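# Put the blue foam block, or else the box, on the counter

## Task

Check whether a blue foam block lies on this room's floor. If one does, move it onto the counter; if not, move the cardboard box onto the counter. Nothing other than that one object may end up on the counter. It must rest there by itself at the end, not held by the robot, and the robot must finish upright, neither fallen nor leaning.

## Robot and tools

ROBOT. A simulated Hello Robot Stretch 4, about 1.6 m tall, with a single arm. It has an omni-wheel base (rim within 0.23 m of the base origin), a lift that rides up a mast, a telescoping arm reaching forward, a three-joint wrist (yaw, pitch, roll) and a two-finger gripper. A loose object may occasionally get a brief shove from outside.

FRAMES. Base frame: origin on the floor below the base centre, x ahead, y to the left, z up. hand_pose, reported in this frame, is a point between the open fingertips; its printed value can be slightly wrong. With all wrist joints at zero the hand axes line up with the base axes. The odometry frame is the base frame as it stood when the scene began.

execute_actions. Argument "actions": a list holding exactly one action, or empty (empty just reports state and images). Optional "cameras": a list naming any of head_camera, head_left_camera, head_right_camera, wrist_camera, or "all"; omitted or null gives all, [] gives none. An action holds "base", "joints", or both, plus optional "pace" and "contact_limits"; alternatively it holds only {"end_of_arm": "enable_torque"}, which revives any wrist or gripper motor that shut itself off so it holds in place. Motions inside one action begin together and may finish at different times.

"base" carries a single relative command, measured from where the base last reported itself: {"translate_m": d} drives straight, metres, forward positive, -2 to 2; {"strafe_m": d} slides sideways, metres, left positive, -2 to 2; {"rotate_rad": d} spins in place, radians, counter-clockwise (left) positive, -3.2 to 3.2.

"joints" is a set of absolute targets keyed by name: lift_m 0 to 1.2 m (±0.004); arm_m 0 to 0.55 m extension (±0.004); wrist_yaw_rad -1.134 to 4.276 (0 straight ahead, positive turns left, 3.14 tucked back, beyond 3.4 the arm may obstruct); wrist_pitch_rad -1.117 to 4.259 (0 level, 1.57 pointing down, ±0.05); wrist_roll_rad -1.117 to 4.259 (0 puts fingers level with each other, positive turns clockwise seen from behind, ±0.02); gripper_m -0.038 to 0.141 m, the fingertip gap, negative meaning the tips press together (±0.004). Joint targets outside range are clipped and the result notes it; any other bad value or unknown key rejects the whole call with no motion.

"pace": "slow", "default" (if omitted), "fast" or "max". Base speed ceilings are 0.1/0.3/0.4/0.6 m/s and turning 1/2/3/4 rad/s respectively; when the lift is above 0.2 at the start of a base move these shrink, to 0.3 m/s and 1 rad/s at full height. "contact_limits": {"arm_m": v}, v from 0 (gentlest) to 0.75 (firmest), default 0.5, sets how much force stops that arm motion.

Any joint or base left out of an action may keep driving toward an earlier target without the status showing it. Example: {"base": {"translate_m": 0.3}, "joints": {"gripper_m": 0.05}, "pace": "fast"}. To unfold the wrist at the start, send lift_m 0.4 together with wrist_yaw_rad 0.

wait: "seconds" 0 to 10; the scene runs on with no new command, then state and images come back. zoom_image: "camera" plus "region" [x0, y0, x1, y1] in pixels of that camera's most recent full image, top-left origin, at most 504 by 504. finished_scene: "scene" is the current scene number; it closes the scene irreversibly and reports success. The goal must already hold and keep holding.

CAMERAS. head_camera (420x560) sits atop the mast facing forward and downward; rotate the base to look around. head_left_camera and head_right_camera (fisheye, 420x672) flank it, aimed more steeply down, and show the base and arm. wrist_camera (616x392) looks along the fingers, whose tips appear near the bottom.

RESULT LINES. base_status and joint_status tell how each motion ended: "done" (for the base, the wheels turned the commanded amount even if slipping); "off_target" (stopped short, maybe still pushing); "contact_stop_at_<key>" (hit something; that part holds or goes slack); "limit_stop_at_<name>" (a built-in limit intervened); "limit_stop_at_tilt" (lean over 6 degrees; lift, arm and wheels go slack and ignore commands until upright); "limit_stop_at_own_body" (self-collision guard; moving away is allowed); "torque_fault" (a wrist or gripper motor overloaded and went limp until enable_torque). After such a stop the old target is dropped. If a result reports a stop, the remaining calls of that reply are skipped. on_its_own lists what this call did not command; its "held at" is a held target, not a position. lidar_m: 12 distances in metres from the base origin, 30-degree sectors starting straight ahead and going counter-clockwise (4th left, 7th behind, 10th right); "-" means nothing seen or closer than 0.25 m; it sees from about 0.15 m up, so counter tops register, but may miss glass, thin legs and things behind. wrist_depth_mm: 7x7 median depths, 100 to 2000 mm, top-left first, robot body included. base_odometry counts wheel turns (slip counts), heading -3.142 to 3.142, left positive; a gap above about 0.1 rad between turned_by_wheels and turned_by_imu signals a collision or slip. base_tilt in degrees, forward and right positive, with a fixed bias up to about 1.5. motor_effort is percent of maximum, positive toward higher joint values, peak in brackets; for wheel_0, wheel_1, wheel_2 positive turns the base right.

GRIPPING. Command a gap smaller than the object; going lower squeezes harder and pulls it toward the wrist. Neither the gripper reading nor "done" proves a grasp; a firm squeeze at a command of 0 or above shows up in gripper effort. Fingertips pressed against a surface below may stick; lift to free them. A level gripper holding over about 2 kg can fault the wrist.

AVOID. Driving or turning with over 1 kg held and arm_m beyond 0.2, especially at fast paces; steady pushing or pulling with a high gripper or high contact limit; letting objects drop, slip or slam; hard hits. Release the object so it rests on the counter on its own, and keep the robot upright.

Each tool is called after ">>>" as name(argument=value, ...), one argument or row to a line, values as JSON.

## Session

>>> execute_actions(
  actions=[],
)

Scene clock: 0.00 s.
base_odometry: x=+0.000 y=+0.000 heading=+0.000 (m, m, rad; odometry frame)
turned_by_wheels: +0.000 (rad since the last result)
turned_by_imu: +0.000 (rad since the last result)
base_tilt: forward=-0.3 right=-0.2 (deg)
lidar_m: 2.05 1.12 1.15 1.42 2.16 2.20 2.83 0.90 0.94 1.20 1.54 1.60
base_status: not commanded
joint_positions: lift_m=+0.246 arm_m=+0.002 wrist_yaw_rad=+3.138 wrist_pitch_rad=-0.012 wrist_roll_rad=+0.011 gripper_m=+0.057
joint_status: not commanded
motor_effort: lift_m=+20 arm_m=+0 wrist_yaw_rad=-1 wrist_pitch_rad=-4 wrist_roll_rad=-1 gripper_m=-2 wheel_0=+1 wheel_1=+0 wheel_2=-1 (%)
hand_pose: x=-0.1149 y=+0.0883 z=+0.4279 quat_wxyz=(+0.002, +0.006, +0.005, +1.000) (m; base frame)
wrist_depth_mm: - 138 - - - - 1983 / - 124 164 - - - 1983 / - 118 154 - - - 1983 / 108 135 196 - - - - / 134 991 - - - - 1921 / 891 1008 210 1921 213 1983 1808 / 878 960 1160 1229 1138 1229 1255
pictures: head_camera, head_left_camera, head_right_camera, wrist_camera
Images, in order (width x height): head_camera 420x560, head_left_camera 420x672, head_right_camera 420x672, wrist_camera 616x392.

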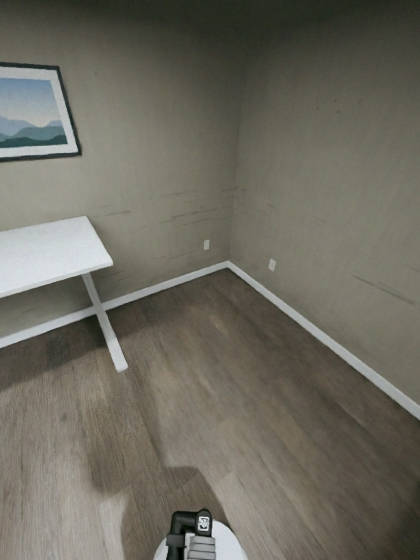

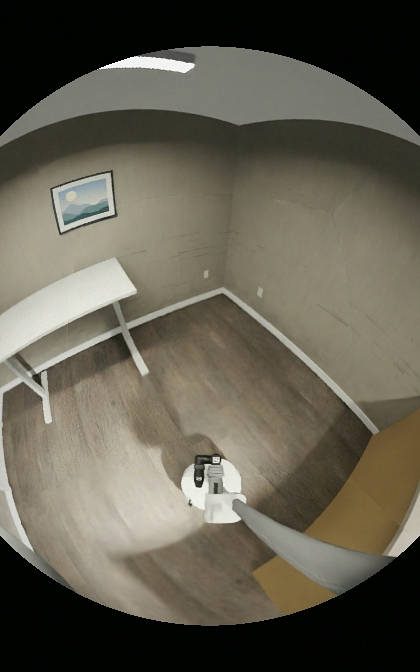

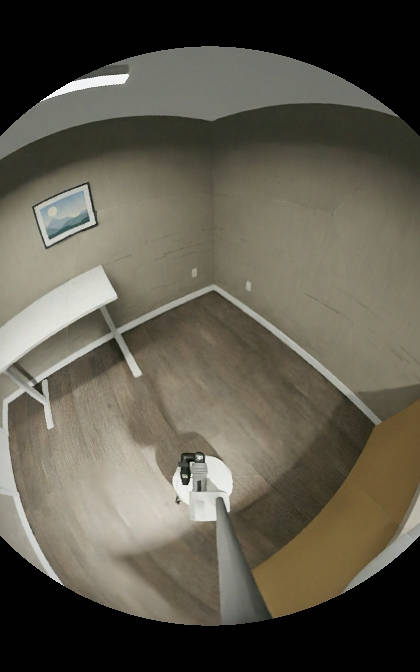

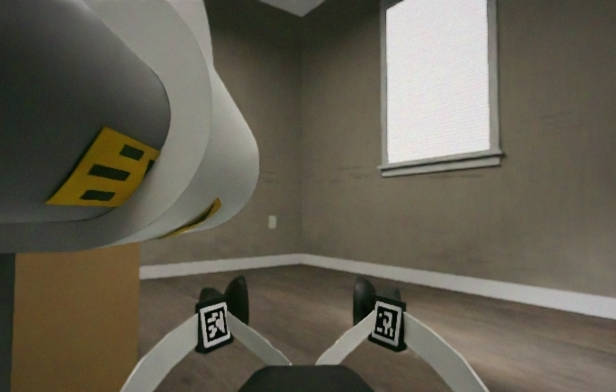

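>>> execute_actions(
  actions=[
    {"base":{"rotate_rad":3.0},"joints":{"lift_m":0.4,"wrist_yaw_rad":0},"pace":"fast"},
  ],
  cameras=["head_left_camera"],
)

>>> execute_actions(
  actions=[
    {"base":{"translate_m":1.6},"pace":"max"},
  ],
  cameras=[],
)

>>> execute_actions(
  actions=[
    {"base":{"rotate_rad":1.8},"pace":"fast"},
  ],
)

Scene clock: 2.63 s.
base_odometry: x=+0.000 y=+0.000 heading=+3.000 (m, m, rad; odometry frame)
turned_by_wheels: +3.000 (rad since the last result)
turned_by_imu: +3.086 (rad since the last result)
base_tilt: forward=-0.4 right=-0.2 (deg)
lidar_m: 2.54 0.88 0.93 1.10 1.55 1.56 1.88 1.12 1.14 1.34 2.16 2.18
base_status: done
joint_positions: lift_m=+0.400 arm_m=+0.002 wrist_yaw_rad=+0.000 wrist_pitch_rad=-0.012 wrist_roll_rad=+0.011 gripper_m=+0.057
joint_status: all done
motor_effort: lift_m=+22(26) arm_m=-1(1) wrist_yaw_rad=-2(9) wrist_pitch_rad=-4(4) wrist_roll_rad=-1(1) gripper_m=-4(5) wheel_0=-1(10) wheel_1=+1(10) wheel_2=+0(13) (%)
hand_pose: x=+0.4619 y=-0.0873 z=+0.5816 quat_wxyz=(+1.000, +0.005, -0.006, +0.000) (m; base frame)
wrist_depth_mm: - - - - - - 1708 / - - - - - 1983 1708 / - - - - - - 1708 / - - - - - 1983 1708 / - - - - - 1983 1661 / - - 209 - 213 1921 1661 / 1618 1499 1464 1618 1464 1618 1576
pictures: head_left_camera
Images, in order (width x height): head_left_camera 420x672.

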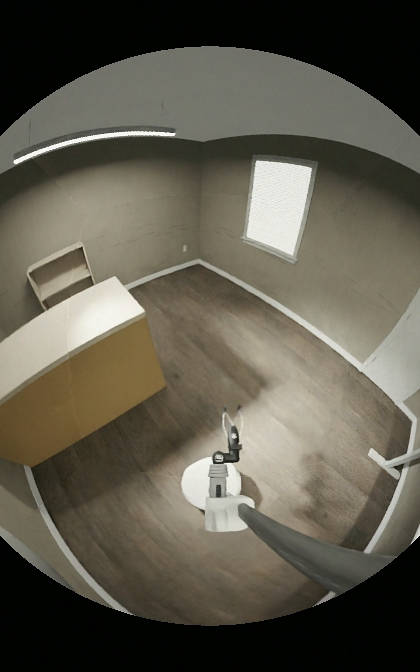

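Scene clock: 7.07 s.
base_odometry: x=-1.584 y=+0.225 heading=+3.000 (m, m, rad; odometry frame)
turned_by_wheels: +0.000 (rad since the last result)
turned_by_imu: +0.006 (rad since the last result)
base_tilt: forward=-0.3 right=-0.2 (deg)
lidar_m: 1.29 1.63 1.59 1.59 0.79 0.81 3.18 2.30 2.03 1.21 1.01 1.04
base_status: done
joint_positions: lift_m=+0.400 arm_m=+0.002 wrist_yaw_rad=+0.000 wrist_pitch_rad=-0.012 wrist_roll_rad=+0.011 gripper_m=+0.057
joint_status: not commanded
motor_effort: lift_m=+22(22) arm_m=-1(1) wrist_yaw_rad=-2(3) wrist_pitch_rad=-5(5) wrist_roll_rad=+0(0) gripper_m=-1(5) wheel_0=+2(10) wheel_1=+1(8) wheel_2=+2(12) (%)
hand_pose: x=+0.4618 y=-0.0874 z=+0.5816 quat_wxyz=(+1.000, +0.005, -0.006, +0.000) (m; base frame)
wrist_depth_mm: 1308 1537 1708 1336 1060 878 750 / 1281 1499 1756 1308 1060 878 741 / 1308 1537 1661 1308 1042 854 750 / 1308 1499 1661 1281 1042 854 759 / 1281 1499 1661 1281 1025 878 750 / 1308 1464 210 1308 212 854 750 / 1308 1397 1464 1229 991 809 750
pictures: none
No camera images: the call's "cameras" was empty. Leave "cameras" out to get every camera's image.

Scene clock: 8.90 s.
base_odometry: x=-1.584 y=+0.225 heading=-1.483 (m, m, rad; odometry frame)
turned_by_wheels: +1.800 (rad since the last result)
turned_by_imu: +1.852 (rad since the last result)
base_tilt: forward=-0.3 right=-0.2 (deg)
lidar_m: 0.83 0.80 0.86 2.43 2.29 1.51 1.09 1.04 1.11 1.60 1.61 1.59
base_status: done
joint_positions: lift_m=+0.400 arm_m=+0.002 wrist_yaw_rad=+0.000 wrist_pitch_rad=-0.012 wrist_roll_rad=+0.011 gripper_m=+0.057
joint_status: not commanded
motor_effort: lift_m=+22(22) arm_m=-1(1) wrist_yaw_rad=-2(2) wrist_pitch_rad=-4(4) wrist_roll_rad=-3(3) gripper_m=-2(1) wheel_0=-1(11) wheel_1=+1(10) wheel_2=+0(11) (%)
hand_pose: x=+0.4618 y=-0.0874 z=+0.5816 quat_wxyz=(+1.000, +0.005, -0.006, +0.000) (m; base frame)
wrist_depth_mm: 574 - - - - 1708 1397 / 559 615 - - - 1537 1366 / 554 609 - - 1921 1618 1366 / 554 609 - - 1983 1576 1366 / 549 609 - - 1983 1618 1366 / 549 603 211 - 213 1661 1336 / 539 580 1397 1576 1430 1281 1366
pictures: head_camera, head_left_camera, head_right_camera, wrist_camera
Images, in order (width x height): head_camera 420x560, head_left_camera 420x672, head_right_camera 420x672, wrist_camera 616x392.

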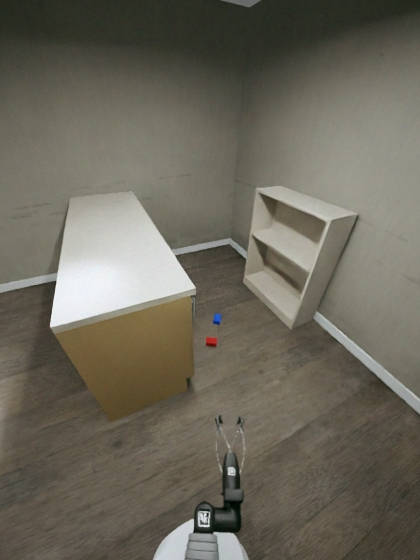

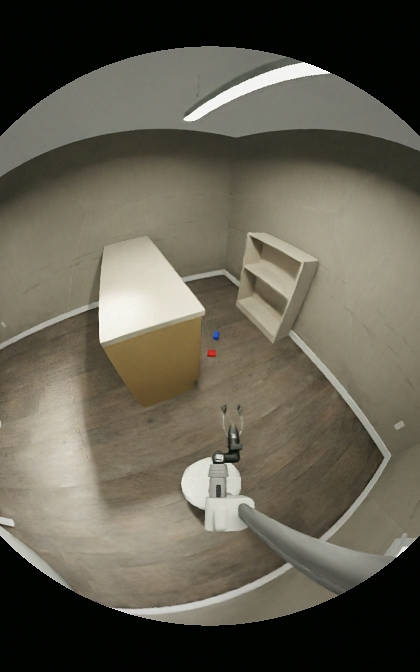

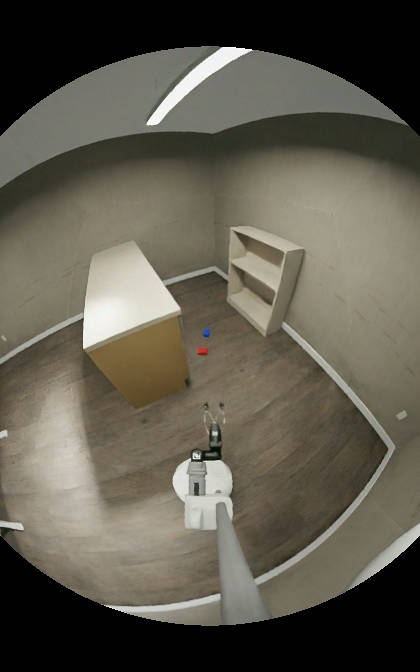

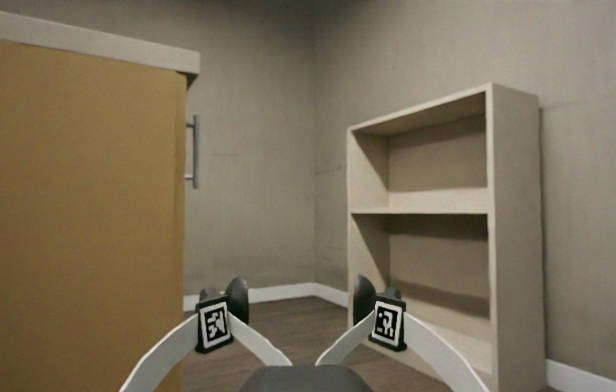

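>>> execute_actions(
  actions=[
    {"base":{"strafe_m":-0.5},"joints":{"wrist_pitch_rad":0.9,"gripper_m":0.13,"lift_m":0.3},"pace":"max"},
  ],
  cameras=[],
)

>>> execute_actions(
  actions=[
    {"base":{"translate_m":0.9},"pace":"max"},
  ],
  cameras=[],
)

>>> execute_actions(
  actions=[
    {"base":{"rotate_rad":0.65},"joints":{"arm_m":0.15},"pace":"fast"},
  ],
  cameras=["head_camera","wrist_camera"],
)

Scene clock: 11.57 s.
base_odometry: x=-2.082 y=+0.181 heading=-1.483 (m, m, rad; odometry frame)
turned_by_wheels: +0.000 (rad since the last result)
turned_by_imu: -0.001 (rad since the last result)
base_tilt: forward=-0.3 right=-0.2 (deg)
lidar_m: 1.46 1.05 1.08 2.86 2.73 1.17 0.84 0.79 0.89 1.19 1.17 1.24
base_status: done
joint_positions: lift_m=+0.300 arm_m=+0.002 wrist_yaw_rad=+0.000 wrist_pitch_rad=+0.901 wrist_roll_rad=+0.011 gripper_m=+0.130
joint_status: all done
motor_effort: lift_m=+19(20) arm_m=+0(1) wrist_yaw_rad=-2(2) wrist_pitch_rad=-1(1) wrist_roll_rad=-1(1) gripper_m=-2(1) wheel_0=-2(14) wheel_1=+3(16) wheel_2=+0(3) (%)
hand_pose: x=+0.3524 y=-0.0874 z=+0.2521 quat_wxyz=(+0.900, +0.005, +0.435, -0.002) (m; base frame)
wrist_depth_mm: 946 946 960 976 1008 991 931 / 788 798 788 809 820 831 831 / 683 683 691 699 699 699 707 / 597 597 603 615 615 621 615 / 530 535 539 539 544 544 554 / 477 216 484 488 477 480 496 / 436 427 433 149 442 436 449
pictures: none
No camera images: the call's "cameras" was empty. Leave "cameras" out to get every camera's image.

Scene clock: 14.63 s.
base_odometry: x=-2.003 y=-0.715 heading=-1.483 (m, m, rad; odometry frame)
turned_by_wheels: +0.000 (rad since the last result)
turned_by_imu: +0.003 (rad since the last result)
base_tilt: forward=-0.3 right=-0.2 (deg)
lidar_m: 0.65 1.82 0.71 0.56 3.15 2.23 1.62 1.62 1.03 0.80 0.75 0.59
base_status: done
joint_positions: lift_m=+0.300 arm_m=+0.002 wrist_yaw_rad=+0.000 wrist_pitch_rad=+0.901 wrist_roll_rad=+0.011 gripper_m=+0.130
joint_status: not commanded
motor_effort: lift_m=+19(19) arm_m=-1(0) wrist_yaw_rad=-2(2) wrist_pitch_rad=+0(0) wrist_roll_rad=-1(0) gripper_m=+5(2) wheel_0=+1(7) wheel_1=+0(8) wheel_2=+2(13) (%)
hand_pose: x=+0.3524 y=-0.0874 z=+0.2521 quat_wxyz=(+0.900, +0.005, +0.436, -0.002) (m; base frame)
wrist_depth_mm: 931 946 878 750 741 329 394 / 788 798 809 661 627 389 492 / 676 683 699 654 530 480 580 / 597 597 597 603 530 597 603 / 530 535 535 539 539 549 549 / 477 217 480 484 480 480 492 / 433 430 430 149 436 436 449
pictures: none
No camera images: the call's "cameras" was empty. Leave "cameras" out to get every camera's image.

Scene clock: 15.90 s.
base_odometry: x=-2.003 y=-0.715 heading=-0.832 (m, m, rad; odometry frame)
turned_by_wheels: +0.650 (rad since the last result)
turned_by_imu: +0.669 (rad since the last result)
base_tilt: forward=-0.3 right=-0.2 (deg)
lidar_m: 1.31 0.65 0.57 3.19 2.01 1.61 1.62 0.95 0.74 0.73 0.56 0.77
base_status: done
joint_positions: lift_m=+0.300 arm_m=+0.149 wrist_yaw_rad=+0.000 wrist_pitch_rad=+0.901 wrist_roll_rad=+0.011 gripper_m=+0.130
joint_status: all done
motor_effort: lift_m=+19(19) arm_m=+7(8) wrist_yaw_rad=-3(3) wrist_pitch_rad=-1(2) wrist_roll_rad=+0(0) gripper_m=-1(2) wheel_0=+0(8) wheel_1=+1(8) wheel_2=+3(13) (%)
hand_pose: x=+0.4987 y=-0.0874 z=+0.2521 quat_wxyz=(+0.900, +0.005, +0.435, -0.002) (m; base frame)
wrist_depth_mm: 768 946 946 976 991 991 991 / 759 798 798 809 809 820 768 / 676 683 691 699 691 707 683 / 597 597 569 591 609 615 615 / 530 530 535 535 544 544 544 / 442 216 480 484 473 480 492 / 433 427 430 149 436 436 445
pictures: head_camera, wrist_camera
Images, in order (width x height): head_camera 420x560, wrist_camera 616x392.

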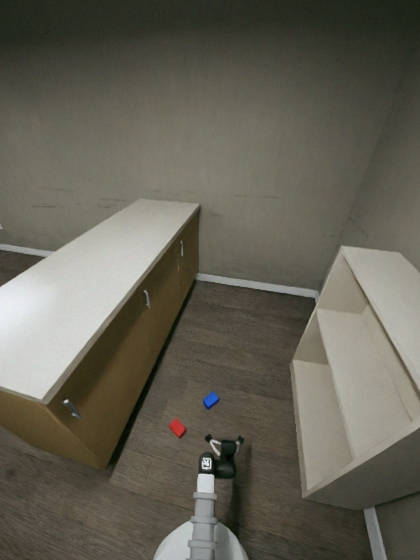

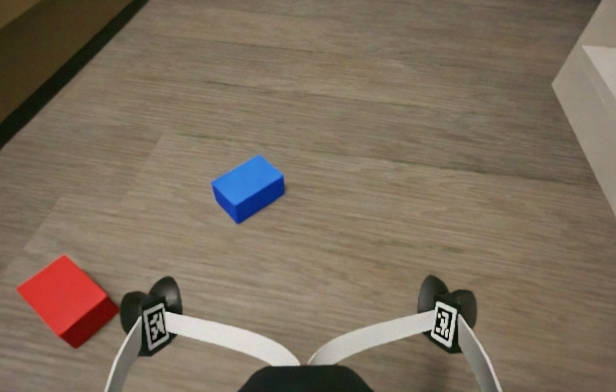

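>>> execute_actions(
  actions=[
    {"base":{"rotate_rad":0.11},"joints":{"arm_m":0.5,"wrist_pitch_rad":1.57,"wrist_roll_rad":0.95}},
  ],
  cameras=[],
)

>>> execute_actions(
  actions=[
    {"base":{"translate_m":0.09},"joints":{"lift_m":0.22}},
  ],
  cameras=["head_camera","wrist_camera"],
)

Scene clock: 18.47 s.
base_odometry: x=-2.003 y=-0.715 heading=-0.723 (m, m, rad; odometry frame)
turned_by_wheels: +0.110 (rad since the last result)
turned_by_imu: +0.113 (rad since the last result)
base_tilt: forward=-0.3 right=-0.2 (deg)
lidar_m: 1.04 0.57 0.58 3.18 1.84 1.62 1.48 0.86 0.74 0.73 0.54 0.90
base_status: done
joint_positions: lift_m=+0.300 arm_m=+0.499 wrist_yaw_rad=+0.000 wrist_pitch_rad=+1.570 wrist_roll_rad=+0.950 gripper_m=+0.130
joint_status: all done
motor_effort: lift_m=+19(19) arm_m=+7(7) wrist_yaw_rad=-2(3) wrist_pitch_rad=+2(7) wrist_roll_rad=+0(3) gripper_m=+0(0) wheel_0=-2(5) wheel_1=+0(5) wheel_2=-2(11) (%)
hand_pose: x=+0.6699 y=-0.0874 z=+0.1898 quat_wxyz=(+0.629, +0.323, +0.629, -0.323) (m; base frame)
wrist_depth_mm: 410 415 418 421 427 433 436 / 407 410 415 418 424 430 433 / 407 407 413 418 421 427 433 / 402 407 364 415 421 421 430 / 402 404 407 413 418 424 427 / 399 216 407 413 413 418 427 / 399 399 402 153 413 415 421
pictures: none
No camera images: the call's "cameras" was empty. Leave "cameras" out to get every camera's image.

Scene clock: 19.93 s.
base_odometry: x=-1.935 y=-0.775 heading=-0.722 (m, m, rad; odometry frame)
turned_by_wheels: +0.000 (rad since the last result)
turned_by_imu: +0.000 (rad since the last result)
base_tilt: forward=-0.3 right=-0.2 (deg)
lidar_m: 1.03 0.59 0.47 3.19 1.97 1.69 1.54 0.86 0.76 0.61 0.55 0.94
base_status: done
joint_positions: lift_m=+0.220 arm_m=+0.499 wrist_yaw_rad=+0.000 wrist_pitch_rad=+1.570 wrist_roll_rad=+0.950 gripper_m=+0.130
joint_status: all done
motor_effort: lift_m=+17(19) arm_m=+7(8) wrist_yaw_rad=-2(2) wrist_pitch_rad=+3(3) wrist_roll_rad=+1(0) gripper_m=-1(2) wheel_0=+3(4) wheel_1=+1(7) wheel_2=+0(15) (%)
hand_pose: x=+0.6699 y=-0.0874 z=+0.1100 quat_wxyz=(+0.629, +0.323, +0.629, -0.323) (m; base frame)
wrist_depth_mm: 330 334 336 340 343 347 349 / 325 332 336 340 342 343 345 / 329 330 334 338 342 342 345 / 324 327 330 334 340 342 345 / 324 327 329 289 338 340 343 / 322 217 327 289 330 338 340 / 322 322 327 153 332 334 338
pictures: head_camera, wrist_camera
Images, in order (width x height): head_camera 420x560, wrist_camera 616x392.

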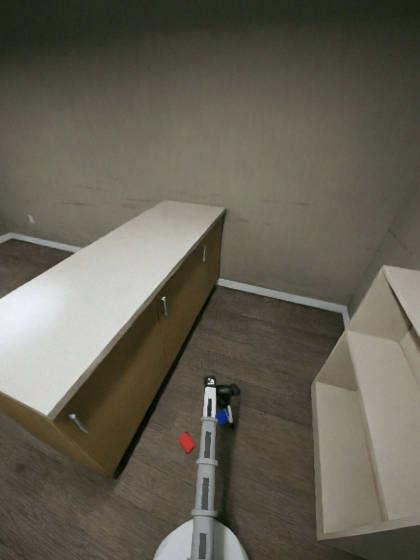

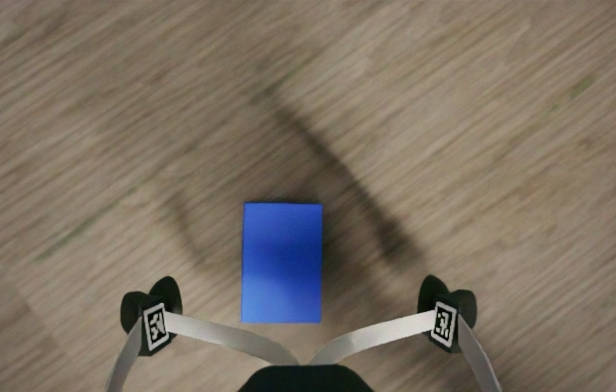

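>>> execute_actions(
  actions=[
    {"joints":{"lift_m":0.14,"arm_m":0.512}},
  ],
  cameras=["wrist_camera"],
)

>>> execute_actions(
  actions=[
    {"joints":{"gripper_m":0.015}},
  ],
  cameras=[],
)

>>> execute_actions(
  actions=[
    {"joints":{"lift_m":1.15},"pace":"fast"},
  ],
  cameras=["wrist_camera"],
)

>>> execute_actions(
  actions=[
    {"base":{"rotate_rad":0.95},"joints":{"arm_m":0.55}},
  ],
  cameras=["head_camera","wrist_camera"],
)

Scene clock: 21.57 s.
base_odometry: x=-1.935 y=-0.775 heading=-0.722 (m, m, rad; odometry frame)
turned_by_wheels: +0.000 (rad since the last result)
turned_by_imu: +0.000 (rad since the last result)
base_tilt: forward=-0.4 right=-0.2 (deg)
lidar_m: 0.98 0.56 0.51 3.18 1.99 1.72 1.58 0.90 0.77 0.59 0.54 1.00
base_status: not commanded
joint_positions: lift_m=+0.140 arm_m=+0.511 wrist_yaw_rad=+0.000 wrist_pitch_rad=+1.570 wrist_roll_rad=+0.950 gripper_m=+0.130
joint_status: all done
motor_effort: lift_m=+17(17) arm_m=+7(7) wrist_yaw_rad=-2(1) wrist_pitch_rad=+3(3) wrist_roll_rad=+0(3) gripper_m=-2(1) wheel_0=+3(3) wheel_1=+1(1) wheel_2=+0(0) (%)
hand_pose: x=+0.6818 y=-0.0874 z=+0.0300 quat_wxyz=(+0.629, +0.323, +0.629, -0.323) (m; base frame)
wrist_depth_mm: 251 252 254 258 260 264 266 / 249 251 254 256 260 262 264 / 248 250 253 255 257 259 263 / 246 249 251 253 255 259 262 / 244 248 250 207 255 258 259 / 244 217 208 206 252 255 258 / 243 244 246 153 252 254 257
pictures: wrist_camera
Images, in order (width x height): wrist_camera 616x392.

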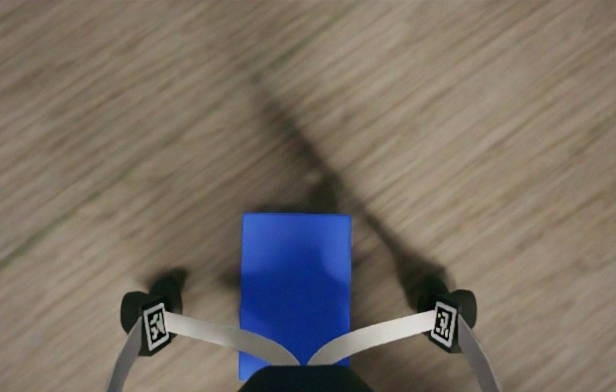

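Scene clock: 23.63 s.
base_odometry: x=-1.935 y=-0.775 heading=-0.722 (m, m, rad; odometry frame)
turned_by_wheels: +0.000 (rad since the last result)
turned_by_imu: +0.000 (rad since the last result)
base_tilt: forward=-0.3 right=-0.2 (deg)
lidar_m: 0.99 0.57 0.52 3.17 1.94 1.71 1.55 0.92 0.77 0.61 0.54 0.97
base_status: not commanded
joint_positions: lift_m=+0.140 arm_m=+0.511 wrist_yaw_rad=+0.000 wrist_pitch_rad=+1.570 wrist_roll_rad=+0.950 gripper_m=+0.016
joint_status: all done
motor_effort: lift_m=+17(17) arm_m=+7(7) wrist_yaw_rad=-2(2) wrist_pitch_rad=+3(3) wrist_roll_rad=+0(1) gripper_m=-23(23) wheel_0=+3(3) wheel_1=+1(1) wheel_2=+0(0) (%)
hand_pose: x=+0.6818 y=-0.0874 z=+0.0300 quat_wxyz=(+0.629, +0.323, +0.629, -0.323) (m; base frame)
wrist_depth_mm: 250 253 256 258 260 263 265 / 249 252 254 256 260 262 263 / 248 250 252 254 258 260 262 / 247 249 252 253 256 259 260 / 245 246 249 194 255 258 260 / 243 245 192 193 195 255 258 / 242 158 191 193 252 160 257
pictures: none
No camera images: the call's "cameras" was empty. Leave "cameras" out to get every camera's image.

Scene clock: 27.23 s.
base_odometry: x=-1.935 y=-0.775 heading=-0.722 (m, m, rad; odometry frame)
turned_by_wheels: +0.000 (rad since the last result)
turned_by_imu: +0.000 (rad since the last result)
base_tilt: forward=-0.3 right=-0.2 (deg)
lidar_m: 1.02 0.56 0.51 3.16 1.97 1.71 1.57 0.88 0.74 0.60 0.56 0.95
base_status: not commanded
joint_positions: lift_m=+1.150 arm_m=+0.511 wrist_yaw_rad=+0.000 wrist_pitch_rad=+1.570 wrist_roll_rad=+0.950 gripper_m=+0.016
joint_status: all done
motor_effort: lift_m=+23(24) arm_m=+7(7) wrist_yaw_rad=-2(2) wrist_pitch_rad=+2(2) wrist_roll_rad=-1(1) gripper_m=-22(22) wheel_0=+3(3) wheel_1=+1(1) wheel_2=+0(0) (%)
hand_pose: x=+0.6818 y=-0.0874 z=+1.0395 quat_wxyz=(+0.629, +0.323, +0.629, -0.323) (m; base frame)
wrist_depth_mm: 1255 1255 1308 1336 1205 1182 661 / 1229 1281 1281 1308 1308 1205 1060 / 1255 1308 1281 1308 1308 1205 1160 / 946 1255 1281 1281 1308 1308 1098 / 798 1281 1255 194 1308 1308 1336 / 691 917 193 193 195 1308 1308 / 615 158 191 192 1060 160 1308
pictures: wrist_camera
Images, in order (width x height): wrist_camera 616x392.

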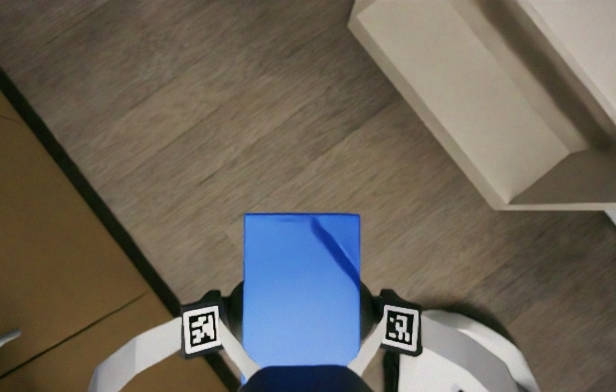

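Scene clock: 29.33 s.
base_odometry: x=-1.935 y=-0.775 heading=+0.227 (m, m, rad; odometry frame)
turned_by_wheels: +0.950 (rad since the last result)
turned_by_imu: +0.977 (rad since the last result)
base_tilt: forward=-0.3 right=-0.2 (deg)
lidar_m: 0.51 3.15 2.12 1.72 1.70 0.97 0.78 0.72 0.55 0.83 1.15 0.60
base_status: done
joint_positions: lift_m=+1.150 arm_m=+0.549 wrist_yaw_rad=+0.000 wrist_pitch_rad=+1.570 wrist_roll_rad=+0.950 gripper_m=+0.016
joint_status: all done
motor_effort: lift_m=+23(23) arm_m=+7(7) wrist_yaw_rad=-2(2) wrist_pitch_rad=+2(1) wrist_roll_rad=+0(0) gripper_m=-22(23) wheel_0=-3(6) wheel_1=-1(7) wheel_2=+0(7) (%)
hand_pose: x=+0.7199 y=-0.0874 z=+1.0395 quat_wxyz=(+0.629, +0.323, +0.629, -0.323) (m; base frame)
wrist_depth_mm: 349 351 357 359 364 366 1366 / 347 347 353 359 362 364 1336 / 347 347 353 355 359 364 1336 / 343 347 349 353 357 1308 1308 / 340 345 347 193 357 1308 1366 / 340 345 191 193 195 1308 1308 / 1205 158 191 192 351 160 1308
pictures: head_camera, wrist_camera
Images, in order (width x height): head_camera 420x560, wrist_camera 616x392.

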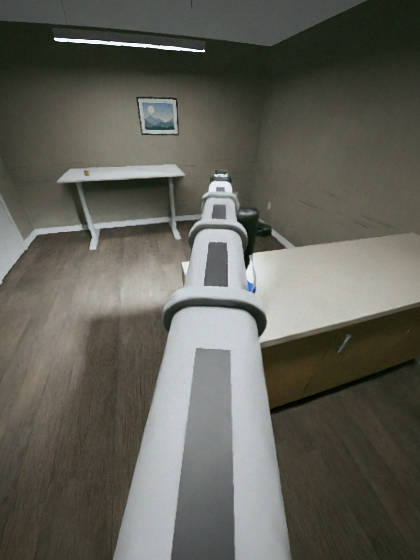

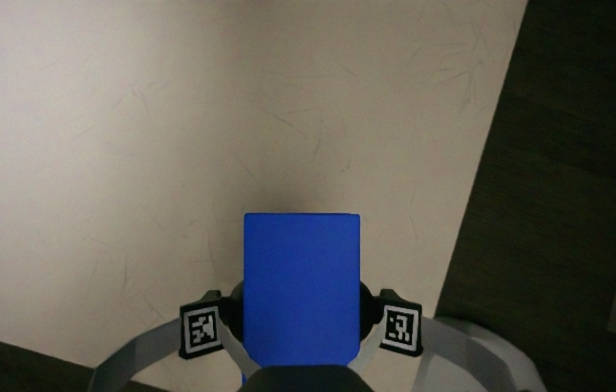

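>>> execute_actions(
  actions=[
    {"joints":{"lift_m":1.05},"base":{"translate_m":0.07}},
  ],
  cameras=[],
)

>>> execute_actions(
  actions=[
    {"joints":{"gripper_m":0.11}},
  ],
  cameras=[],
)

>>> execute_actions(
  actions=[
    {"joints":{"lift_m":1.18},"pace":"fast"},
  ],
  cameras=["wrist_camera"],
)

>>> finished_scene(
  scene=1,
)

Scene clock: 31.00 s.
base_odometry: x=-1.867 y=-0.759 heading=+0.227 (m, m, rad; odometry frame)
turned_by_wheels: +0.000 (rad since the last result)
turned_by_imu: +0.000 (rad since the last result)
base_tilt: forward=-0.3 right=-0.2 (deg)
lidar_m: 0.44 3.09 2.16 1.73 1.75 1.03 0.84 0.66 0.60 0.93 1.01 0.55
base_status: done
joint_positions: lift_m=+1.050 arm_m=+0.549 wrist_yaw_rad=+0.000 wrist_pitch_rad=+1.570 wrist_roll_rad=+0.950 gripper_m=+0.016
joint_status: all done
motor_effort: lift_m=+17(23) arm_m=+7(7) wrist_yaw_rad=-2(2) wrist_pitch_rad=+2(2) wrist_roll_rad=+0(1) gripper_m=-23(28) wheel_0=+3(8) wheel_1=+1(7) wheel_2=-1(9) (%)
hand_pose: x=+0.7199 y=-0.0874 z=+0.9400 quat_wxyz=(+0.629, +0.323, +0.629, -0.323) (m; base frame)
wrist_depth_mm: 250 253 254 257 260 263 265 / 249 251 255 256 259 262 264 / 247 251 252 254 257 259 263 / 247 248 251 253 257 258 262 / 245 248 249 193 255 257 259 / 243 246 192 193 195 256 258 / 243 158 191 192 252 160 258
pictures: none
No camera images: the call's "cameras" was empty. Leave "cameras" out to get every camera's image.

Scene clock: 32.77 s.
base_odometry: x=-1.867 y=-0.759 heading=+0.227 (m, m, rad; odometry frame)
turned_by_wheels: +0.000 (rad since the last result)
turned_by_imu: +0.000 (rad since the last result)
base_tilt: forward=-0.3 right=-0.2 (deg)
lidar_m: 0.45 3.10 2.13 1.73 1.74 1.04 0.86 0.62 0.58 0.98 1.00 0.54
base_status: not commanded
joint_positions: lift_m=+1.050 arm_m=+0.549 wrist_yaw_rad=+0.000 wrist_pitch_rad=+1.570 wrist_roll_rad=+0.950 gripper_m=+0.110
joint_status: all done
motor_effort: lift_m=+17(17) arm_m=+7(7) wrist_yaw_rad=-1(1) wrist_pitch_rad=+3(2) wrist_roll_rad=+0(0) gripper_m=-1(26) wheel_0=+3(3) wheel_1=+1(1) wheel_2=-1(1) (%)
hand_pose: x=+0.7199 y=-0.0874 z=+0.9400 quat_wxyz=(+0.629, +0.323, +0.629, -0.323) (m; base frame)
wrist_depth_mm: 251 252 256 257 260 263 265 / 249 251 253 255 259 262 264 / 249 250 253 256 257 260 262 / 246 249 251 252 256 257 259 / 244 247 250 208 254 257 259 / 243 245 215 206 221 256 259 / 242 244 245 205 252 254 257
pictures: none
No camera images: the call's "cameras" was empty. Leave "cameras" out to get every camera's image.

Scene clock: 34.07 s.
base_odometry: x=-1.867 y=-0.759 heading=+0.227 (m, m, rad; odometry frame)
turned_by_wheels: +0.000 (rad since the last result)
turned_by_imu: +0.000 (rad since the last result)
base_tilt: forward=-0.3 right=-0.2 (deg)
lidar_m: 0.45 3.09 2.09 1.71 1.73 1.05 0.83 0.63 0.60 0.94 1.01 0.51
base_status: not commanded
joint_positions: lift_m=+1.180 arm_m=+0.549 wrist_yaw_rad=+0.000 wrist_pitch_rad=+1.570 wrist_roll_rad=+0.950 gripper_m=+0.110
joint_status: all done
motor_effort: lift_m=+23(26) arm_m=+6(7) wrist_yaw_rad=-2(2) wrist_pitch_rad=+2(2) wrist_roll_rad=+2(1) gripper_m=-4(6) wheel_0=+3(3) wheel_1=+1(1) wheel_2=-1(0) (%)
hand_pose: x=+0.7199 y=-0.0874 z=+1.0695 quat_wxyz=(+0.629, +0.323, +0.629, -0.323) (m; base frame)
wrist_depth_mm: 379 387 384 392 394 402 402 / 377 382 387 389 394 394 1366 / 375 379 384 387 392 394 1397 / 373 377 379 384 389 392 1366 / 370 375 379 338 384 389 1366 / 366 373 377 379 221 389 1336 / 1255 373 375 379 382 387 1336
pictures: wrist_camera
Images, in order (width x height): wrist_camera 616x392.

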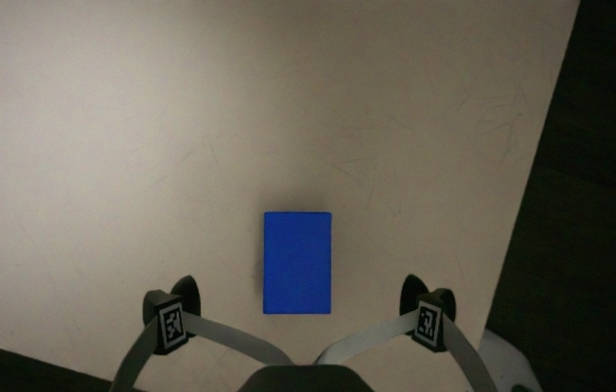

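The scene is finished: the task was done.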